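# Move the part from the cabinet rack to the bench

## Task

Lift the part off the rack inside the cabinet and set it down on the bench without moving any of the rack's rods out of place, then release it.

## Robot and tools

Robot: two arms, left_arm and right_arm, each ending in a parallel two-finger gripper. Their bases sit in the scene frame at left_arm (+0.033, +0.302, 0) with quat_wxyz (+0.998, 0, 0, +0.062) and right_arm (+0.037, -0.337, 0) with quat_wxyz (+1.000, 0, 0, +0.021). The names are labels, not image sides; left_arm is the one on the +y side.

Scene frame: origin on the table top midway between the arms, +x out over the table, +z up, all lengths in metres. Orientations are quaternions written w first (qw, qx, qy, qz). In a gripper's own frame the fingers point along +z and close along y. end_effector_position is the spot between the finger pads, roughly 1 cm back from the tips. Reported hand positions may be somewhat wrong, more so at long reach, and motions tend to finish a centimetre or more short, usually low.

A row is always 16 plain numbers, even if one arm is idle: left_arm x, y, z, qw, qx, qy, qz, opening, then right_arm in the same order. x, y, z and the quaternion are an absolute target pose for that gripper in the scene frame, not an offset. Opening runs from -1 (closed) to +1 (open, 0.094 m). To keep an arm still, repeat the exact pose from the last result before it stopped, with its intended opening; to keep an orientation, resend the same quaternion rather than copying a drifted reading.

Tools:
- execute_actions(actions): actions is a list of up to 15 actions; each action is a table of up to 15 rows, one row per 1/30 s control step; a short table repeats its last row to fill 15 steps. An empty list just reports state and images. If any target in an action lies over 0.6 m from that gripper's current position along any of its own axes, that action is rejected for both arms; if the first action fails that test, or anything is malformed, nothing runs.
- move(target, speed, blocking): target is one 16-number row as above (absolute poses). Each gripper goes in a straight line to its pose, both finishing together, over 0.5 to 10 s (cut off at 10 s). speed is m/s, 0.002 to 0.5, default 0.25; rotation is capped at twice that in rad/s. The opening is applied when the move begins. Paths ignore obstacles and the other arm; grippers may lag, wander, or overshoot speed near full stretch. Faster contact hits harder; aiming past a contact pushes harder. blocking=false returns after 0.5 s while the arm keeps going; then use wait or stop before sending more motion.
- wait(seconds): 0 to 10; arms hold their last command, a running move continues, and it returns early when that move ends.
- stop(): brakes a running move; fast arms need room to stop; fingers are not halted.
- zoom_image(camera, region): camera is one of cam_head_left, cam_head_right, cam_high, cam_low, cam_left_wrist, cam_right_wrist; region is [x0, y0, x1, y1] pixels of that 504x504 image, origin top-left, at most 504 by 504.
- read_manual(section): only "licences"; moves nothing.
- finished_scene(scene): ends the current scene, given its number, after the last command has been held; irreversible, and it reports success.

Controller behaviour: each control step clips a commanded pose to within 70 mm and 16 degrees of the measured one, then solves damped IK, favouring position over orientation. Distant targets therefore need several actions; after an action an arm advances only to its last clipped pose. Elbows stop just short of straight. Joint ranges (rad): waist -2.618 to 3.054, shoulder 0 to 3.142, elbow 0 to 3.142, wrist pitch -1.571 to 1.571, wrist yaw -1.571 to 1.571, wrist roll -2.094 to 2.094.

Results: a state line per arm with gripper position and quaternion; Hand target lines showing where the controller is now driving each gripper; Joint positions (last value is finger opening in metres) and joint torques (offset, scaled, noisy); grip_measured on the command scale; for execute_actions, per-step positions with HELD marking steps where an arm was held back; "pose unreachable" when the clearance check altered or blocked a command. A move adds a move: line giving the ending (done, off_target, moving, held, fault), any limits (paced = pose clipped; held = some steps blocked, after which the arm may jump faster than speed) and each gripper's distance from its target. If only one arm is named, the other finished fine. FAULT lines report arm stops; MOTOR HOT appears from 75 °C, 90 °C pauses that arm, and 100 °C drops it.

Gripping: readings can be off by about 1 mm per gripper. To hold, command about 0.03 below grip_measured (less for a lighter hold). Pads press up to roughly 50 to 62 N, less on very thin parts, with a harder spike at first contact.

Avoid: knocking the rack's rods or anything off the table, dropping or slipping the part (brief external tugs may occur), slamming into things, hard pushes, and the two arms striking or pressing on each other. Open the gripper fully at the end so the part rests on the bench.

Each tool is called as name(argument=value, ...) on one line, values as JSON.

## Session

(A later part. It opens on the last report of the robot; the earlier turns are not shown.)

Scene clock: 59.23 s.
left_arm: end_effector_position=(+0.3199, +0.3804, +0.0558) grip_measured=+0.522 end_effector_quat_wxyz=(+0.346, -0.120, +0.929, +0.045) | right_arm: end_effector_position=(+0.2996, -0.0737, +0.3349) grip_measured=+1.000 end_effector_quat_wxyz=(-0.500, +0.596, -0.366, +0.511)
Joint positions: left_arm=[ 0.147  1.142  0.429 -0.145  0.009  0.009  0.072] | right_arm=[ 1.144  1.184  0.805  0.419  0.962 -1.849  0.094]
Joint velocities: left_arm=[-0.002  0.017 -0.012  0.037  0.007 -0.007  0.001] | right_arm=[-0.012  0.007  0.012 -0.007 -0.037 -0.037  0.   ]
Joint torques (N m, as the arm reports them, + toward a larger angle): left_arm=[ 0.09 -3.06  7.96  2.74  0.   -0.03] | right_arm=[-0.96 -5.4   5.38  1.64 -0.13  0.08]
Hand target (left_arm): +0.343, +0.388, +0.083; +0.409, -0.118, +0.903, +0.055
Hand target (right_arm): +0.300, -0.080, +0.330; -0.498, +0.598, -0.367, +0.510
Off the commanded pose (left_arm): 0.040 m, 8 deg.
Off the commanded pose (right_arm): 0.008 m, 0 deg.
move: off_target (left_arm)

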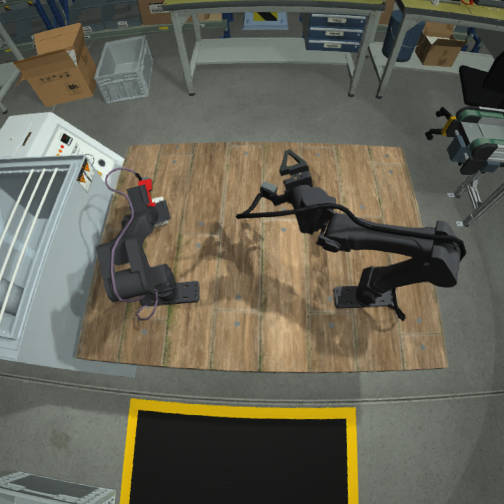

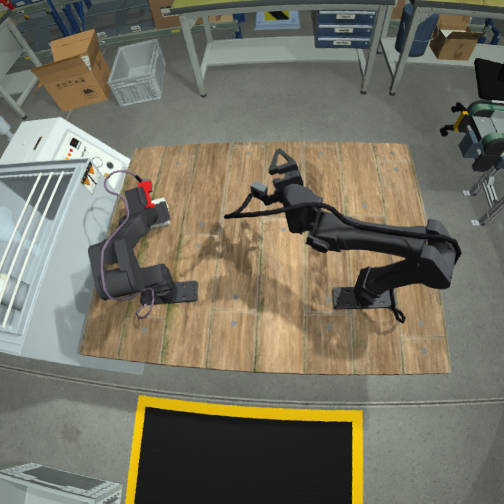

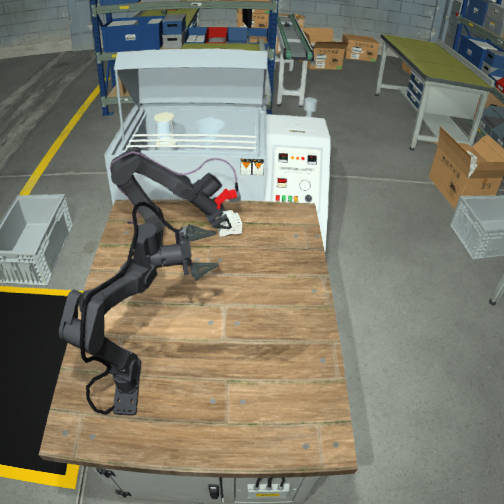

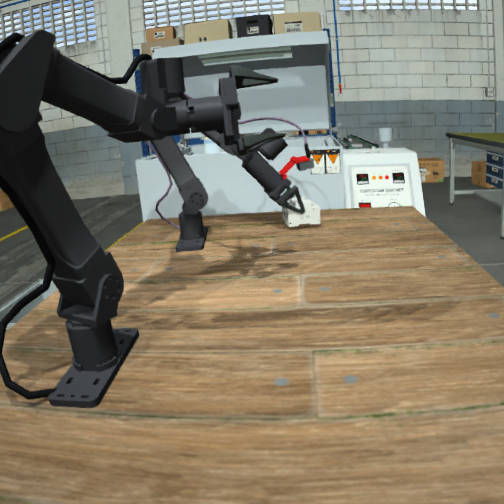

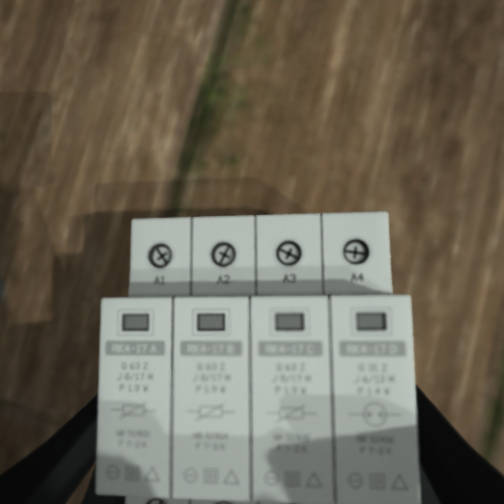

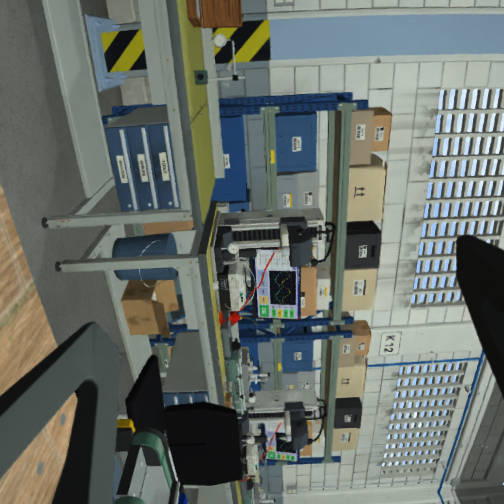

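Lower the last ~12 mm gently.

execute_actions(actions=[[[0.345,0.388,0.081,-0.4111,0.1188,-0.9023,-0.0541,0.48, 0.30,-0.08,0.33,-0.498,0.598,-0.367,0.510,1],[0.345,0.388,0.080,-0.4111,0.1188,-0.9023,-0.0541,0.48, 0.30,-0.08,0.33,-0.498,0.598,-0.367,0.510,1],[0.345,0.388,0.079,-0.4111,0.1188,-0.9023,-0.0541,0.48, 0.30,-0.08,0.33,-0.498,0.598,-0.367,0.510,1],[0.345,0.388,0.078,-0.4111,0.1188,-0.9023,-0.0541,0.48, 0.30,-0.08,0.33,-0.498,0.598,-0.367,0.510,1],[0.345,0.388,0.077,-0.4111,0.1188,-0.9023,-0.0541,0.48, 0.30,-0.08,0.33,-0.498,0.598,-0.367,0.510,1],[0.345,0.388,0.076,-0.4111,0.1188,-0.9023,-0.0541,0.48, 0.30,-0.08,0.33,-0.498,0.598,-0.367,0.510,1],[0.345,0.388,0.075,-0.4111,0.1188,-0.9023,-0.0541,0.48, 0.30,-0.08,0.33,-0.498,0.598,-0.367,0.510,1],[0.345,0.388,0.074,-0.4111,0.1188,-0.9023,-0.0541,0.48, 0.30,-0.08,0.33,-0.498,0.598,-0.367,0.510,1],[0.345,0.388,0.073,-0.4111,0.1188,-0.9023,-0.0541,0.48, 0.30,-0.08,0.33,-0.498,0.598,-0.367,0.510,1],[0.345,0.388,0.072,-0.4111,0.1188,-0.9023,-0.0541,0.48, 0.30,-0.08,0.33,-0.498,0.598,-0.367,0.510,1],[0.345,0.388,0.071,-0.4111,0.1188,-0.9023,-0.0541,0.48, 0.30,-0.08,0.33,-0.498,0.598,-0.367,0.510,1],[0.345,0.388,0.070,-0.4111,0.1188,-0.9023,-0.0541,0.48, 0.30,-0.08,0.33,-0.498,0.598,-0.367,0.510,1],[0.345,0.388,0.069,-0.4111,0.1188,-0.9023,-0.0541,0.48, 0.30,-0.08,0.33,-0.498,0.598,-0.367,0.510,1],[0.345,0.388,0.068,-0.4111,0.1188,-0.9023,-0.0541,0.48, 0.30,-0.08,0.33,-0.498,0.598,-0.367,0.510,1],[0.345,0.388,0.067,-0.4111,0.1188,-0.9023,-0.0541,0.48, 0.30,-0.08,0.33,-0.498,0.598,-0.367,0.510,1]],[[0.345,0.388,0.066,-0.4111,0.1188,-0.9023,-0.0541,0.48, 0.30,-0.08,0.33,-0.498,0.598,-0.367,0.510,1],[0.345,0.388,0.065,-0.4111,0.1188,-0.9023,-0.0541,0.48, 0.30,-0.08,0.33,-0.498,0.598,-0.367,0.510,1],[0.345,0.388,0.064,-0.4111,0.1188,-0.9023,-0.0541,0.48, 0.30,-0.08,0.33,-0.498,0.598,-0.367,0.510,1]]])

Scene clock: 73.60 s.
left_arm: end_effector_position=(+0.3213, +0.3808, +0.0446) grip_measured=+0.522 end_effector_quat_wxyz=(+0.355, -0.120, +0.926, +0.046) | right_arm: end_effector_position=(+0.2996, -0.0737, +0.3349) grip_measured=+1.000 end_effector_quat_wxyz=(-0.500, +0.596, -0.366, +0.511)
Joint positions: left_arm=[ 0.147  1.175  0.381 -0.045  0.009  0.009  0.072] | right_arm=[ 1.144  1.184  0.805  0.419  0.962 -1.849  0.094]
Joint velocities: left_arm=[ 0.002  0.012 -0.002  0.022 -0.007  0.022  0.001] | right_arm=[-0.012 -0.002 -0.002  0.037 -0.007  0.007  0.   ]
Joint torques (N m, as the arm reports them, + toward a larger angle): left_arm=[-0.16 -2.72  7.25  2.68 -0.02 -0.03] | right_arm=[-0.97 -5.38  5.38  1.64 -0.14  0.08]
Hand target (left_arm): +0.342, +0.387, +0.066; +0.409, -0.118, +0.903, +0.054
Hand target (right_arm): +0.300, -0.080, +0.330; -0.498, +0.598, -0.367, +0.510
Off the commanded pose (left_arm): 0.031 m, 7 deg.
Off the commanded pose (right_arm): 0.008 m, 0 deg.
Step readings (end_effector_position; steps 1 to 15: 1st action; 16 to 30: 2nd action):
0: left_arm (+0.3203, +0.3806, +0.0560) | right_arm (+0.2996, -0.0737, +0.3349)
1: left_arm (+0.3203, +0.3806, +0.0560) | right_arm (+0.2996, -0.0737, +0.3349)
2: left_arm (+0.3203, +0.3806, +0.0560) | right_arm (+0.2996, -0.0737, +0.3349)
4: left_arm (+0.3202, +0.3805, +0.0557) | right_arm (+0.2996, -0.0737, +0.3349)
8: left_arm (+0.3182, +0.3800, +0.0520) | right_arm (+0.2996, -0.0737, +0.3349)
15: left_arm (+0.3140, +0.3788, +0.0446) | right_arm (+0.2996, -0.0737, +0.3349)
16: left_arm (+0.3148, +0.3790, +0.0448) | right_arm (+0.2996, -0.0737, +0.3349)
17: left_arm (+0.3156, +0.3792, +0.0447) | right_arm (+0.2996, -0.0737, +0.3349)
19: left_arm (+0.3170, +0.3796, +0.0441) | right_arm (+0.2996, -0.0737, +0.3349)
23: left_arm (+0.3193, +0.3803, +0.0443) | right_arm (+0.2996, -0.0737, +0.3349)
30: end_effector_position above

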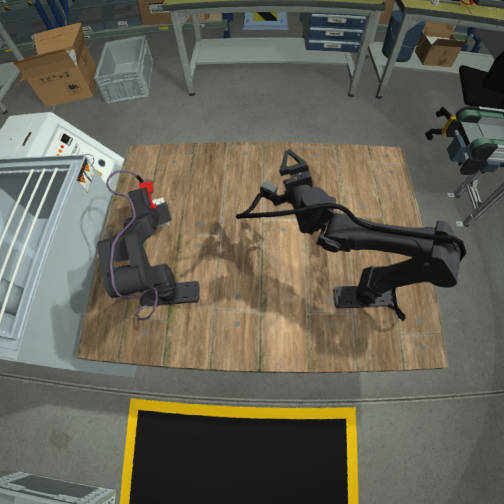

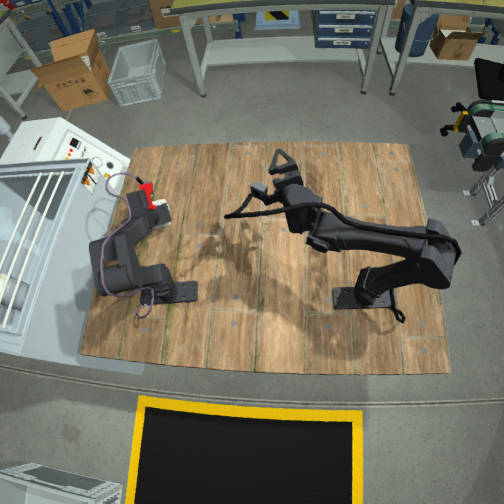

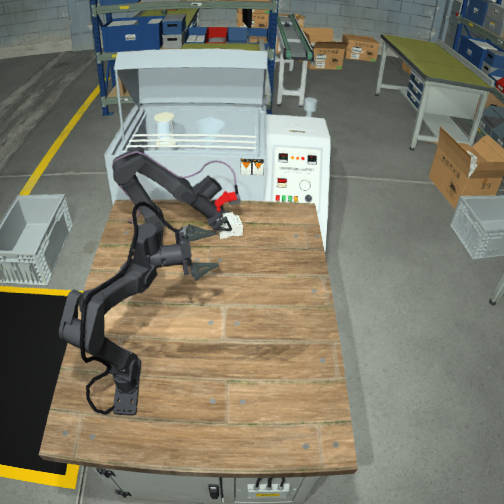

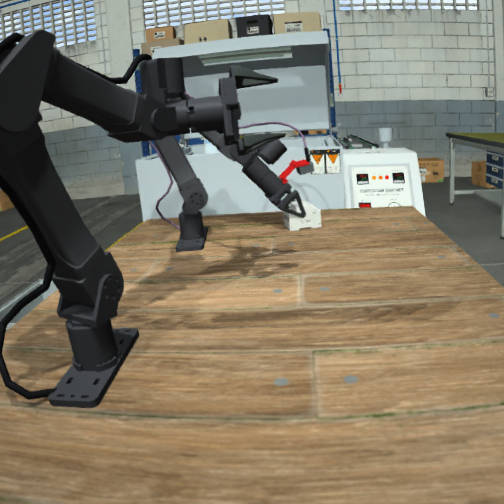

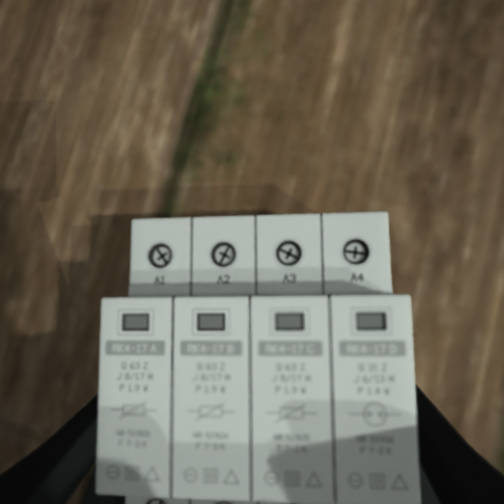

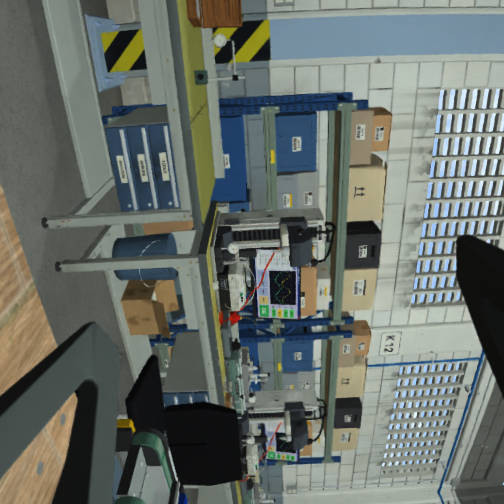

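execute_actions(actions=[[[0.342,0.387,0.066,-0.4111,0.1188,-0.9023,-0.0541,0.6, 0.30,-0.08,0.33,-0.498,0.598,-0.367,0.510,1],[0.342,0.387,0.066,-0.4111,0.1188,-0.9023,-0.0541,0.75, 0.30,-0.08,0.33,-0.498,0.598,-0.367,0.510,1],[0.342,0.387,0.066,-0.4111,0.1188,-0.9023,-0.0541,1, 0.30,-0.08,0.33,-0.498,0.598,-0.367,0.510,1]]])

move(target=[0.32,0.381,0.14,-0.4111,0.1188,-0.9023,-0.0541,1, 0.30,-0.08,0.33,-0.498,0.598,-0.367,0.510,1], speed=0.15)

zoom_image(camera="cam_high", region=[100, 80, 300, 250])

Scene clock: 79.47 s.
left_arm: end_effector_position=(+0.3352, +0.3847, +0.0583) grip_measured=+1.000 end_effector_quat_wxyz=(+0.391, -0.118, +0.911, +0.051) | right_arm: end_effector_position=(+0.2996, -0.0737, +0.3349) grip_measured=+1.000 end_effector_quat_wxyz=(-0.500, +0.596, -0.366, +0.511)
Joint positions: left_arm=[0.147 1.176 0.381 0.036 0.009 0.009 0.094] | right_arm=[ 1.144  1.184  0.805  0.419  0.962 -1.849  0.094]
Joint velocities: left_arm=[ 0.007 -0.007  0.002 -0.022  0.037 -0.022  0.   ] | right_arm=[-0.007  0.002  0.002 -0.007  0.022 -0.007  0.   ]
Joint torques (N m, as the arm reports them, + toward a larger angle): left_arm=[-0.14 -2.79  6.92  2.06 -0.04 -0.06] | right_arm=[-0.96 -5.39  5.38  1.64 -0.14  0.08]
Hand target (left_arm): +0.342, +0.387, +0.066; +0.411, -0.118, +0.902, +0.054
Hand target (right_arm): +0.300, -0.080, +0.330; -0.498, +0.598, -0.367, +0.510
Off the commanded pose (left_arm): 0.011 m, 3 deg.
Off the commanded pose (right_arm): 0.008 m, 0 deg.
Step readings (end_effector_position):
0: left_arm (+0.3218, +0.3810, +0.0447) | right_arm (+0.2996, -0.0737, +0.3349)
1: left_arm (+0.3220, +0.3810, +0.0450) | right_arm (+0.2996, -0.0737, +0.3349)
2: left_arm (+0.3237, +0.3815, +0.0465) | right_arm (+0.2996, -0.0737, +0.3349)
4: left_arm (+0.3277, +0.3826, +0.0505) | right_arm (+0.2996, -0.0737, +0.3349)
8: left_arm (+0.3323, +0.3839, +0.0551) | right_arm (+0.2996, -0.0737, +0.3349)
15: end_effector_position above

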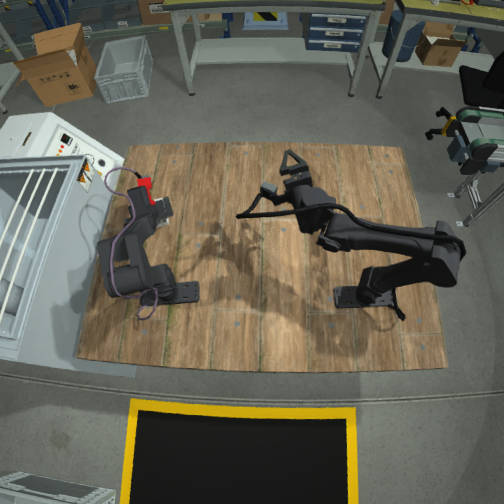

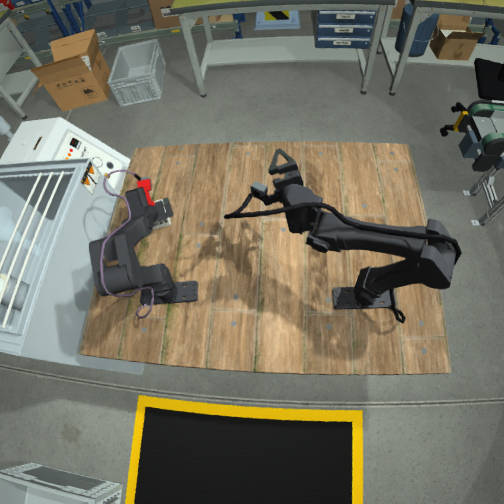

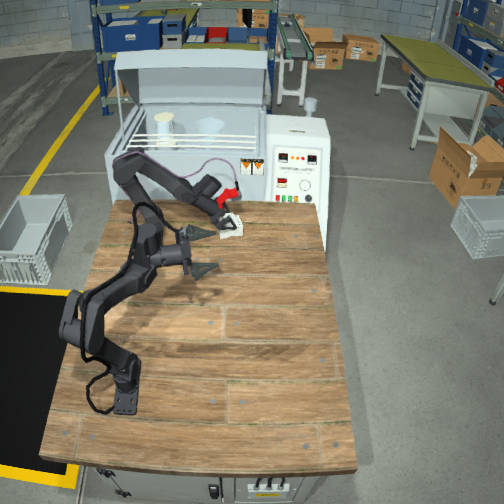

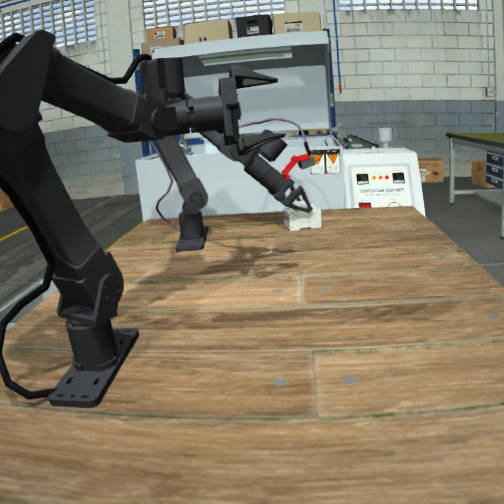

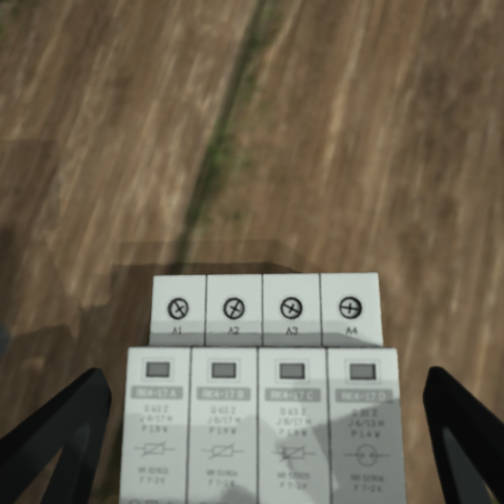

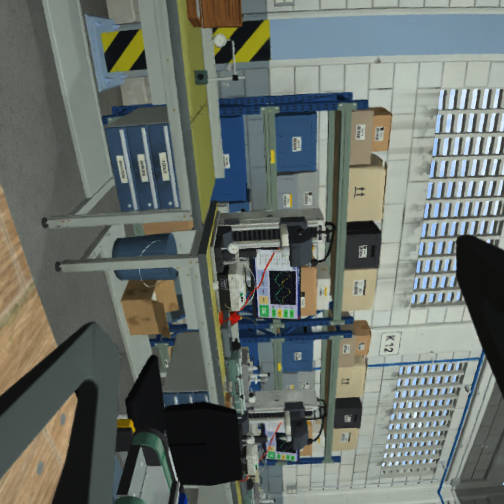

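Scene clock: 80.77 s.
left_arm: end_effector_position=(+0.3126, +0.3784, +0.1129) grip_measured=+1.000 end_effector_quat_wxyz=(+0.378, -0.119, +0.917, +0.049) | right_arm: end_effector_position=(+0.2996, -0.0737, +0.3349) grip_measured=+1.000 end_effector_quat_wxyz=(-0.500, +0.596, -0.366, +0.511)
Joint positions: left_arm=[ 0.147  0.948  0.533 -0.373  0.009  0.009  0.094] | right_arm=[ 1.144  1.184  0.805  0.419  0.962 -1.849  0.094]
Joint velocities: left_arm=[ 0.007  0.002 -0.007 -0.037  0.037 -0.051  0.   ] | right_arm=[ 0.002 -0.012 -0.012  0.081 -0.066 -0.095  0.   ]
Joint torques (N m, as the arm reports them, + toward a larger angle): left_arm=[ 0.1  -3.58 11.16  1.69  0.   -0.04] | right_arm=[-0.97 -5.39  5.38  1.64 -0.14  0.08]
Hand target (left_arm): +0.321, +0.381, +0.139; +0.411, -0.119, +0.902, +0.054
Hand target (right_arm): +0.300, -0.080, +0.330; -0.498, +0.598, -0.367, +0.510
Off the commanded pose (left_arm): 0.028 m, 4 deg.
Off the commanded pose (right_arm): 0.008 m, 0 deg.
move: off_target (left_arm)

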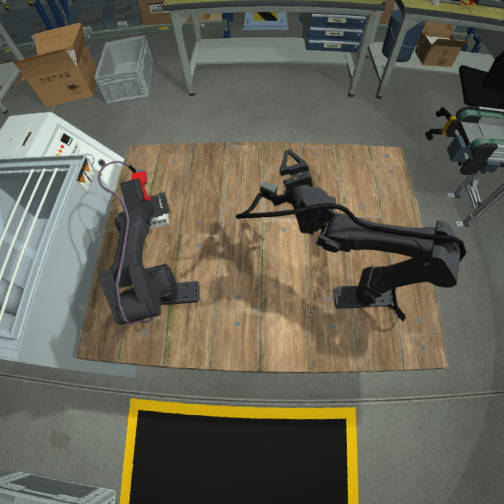

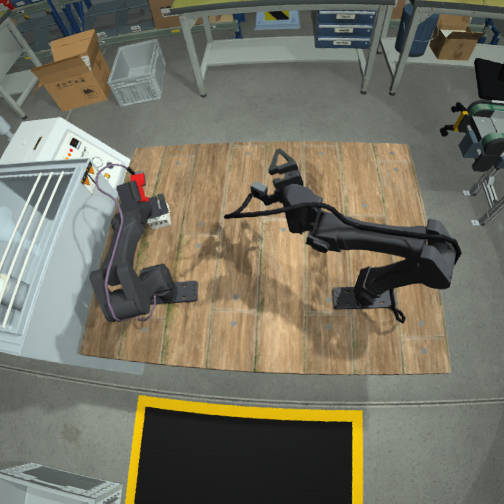

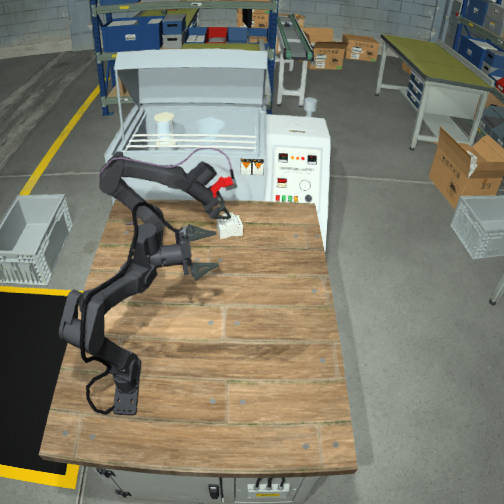

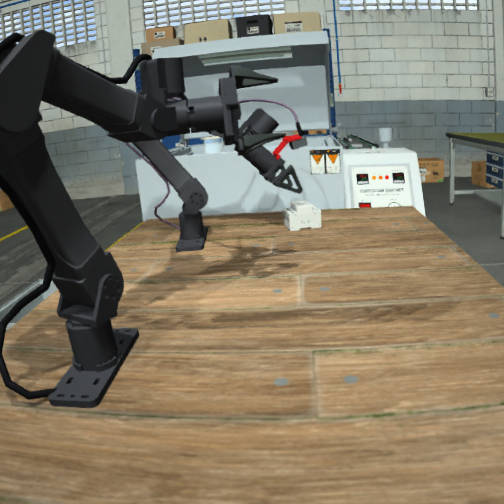

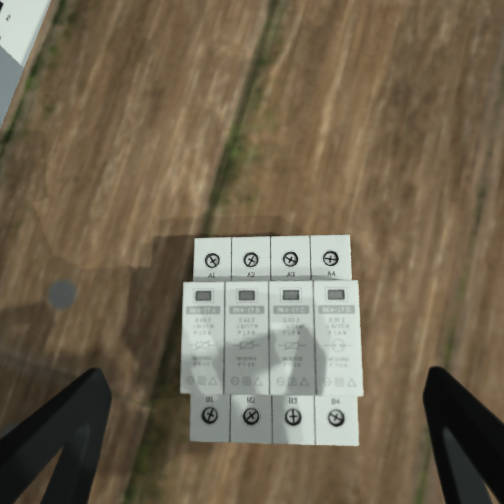

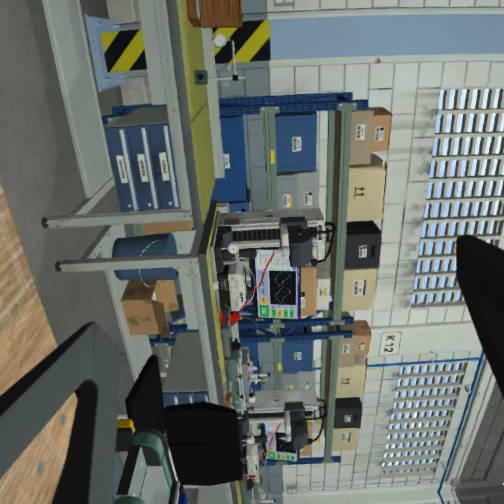

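Region (100, 80, 300, 250) of cam_high's 504x504 image, scaled by 2.520, with more detail than that image has; it fills the top 428 rows of this view, and the rest is white.

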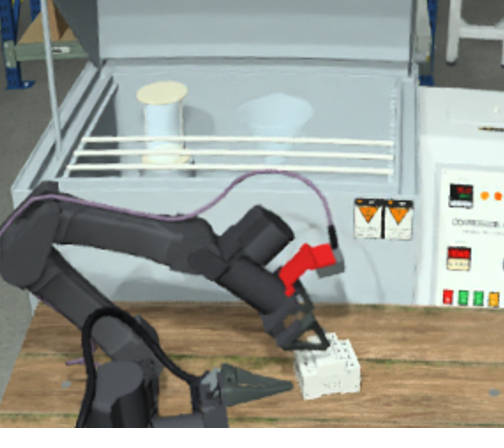

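finished_scene(scene=2)

The scene is finished: the task was done.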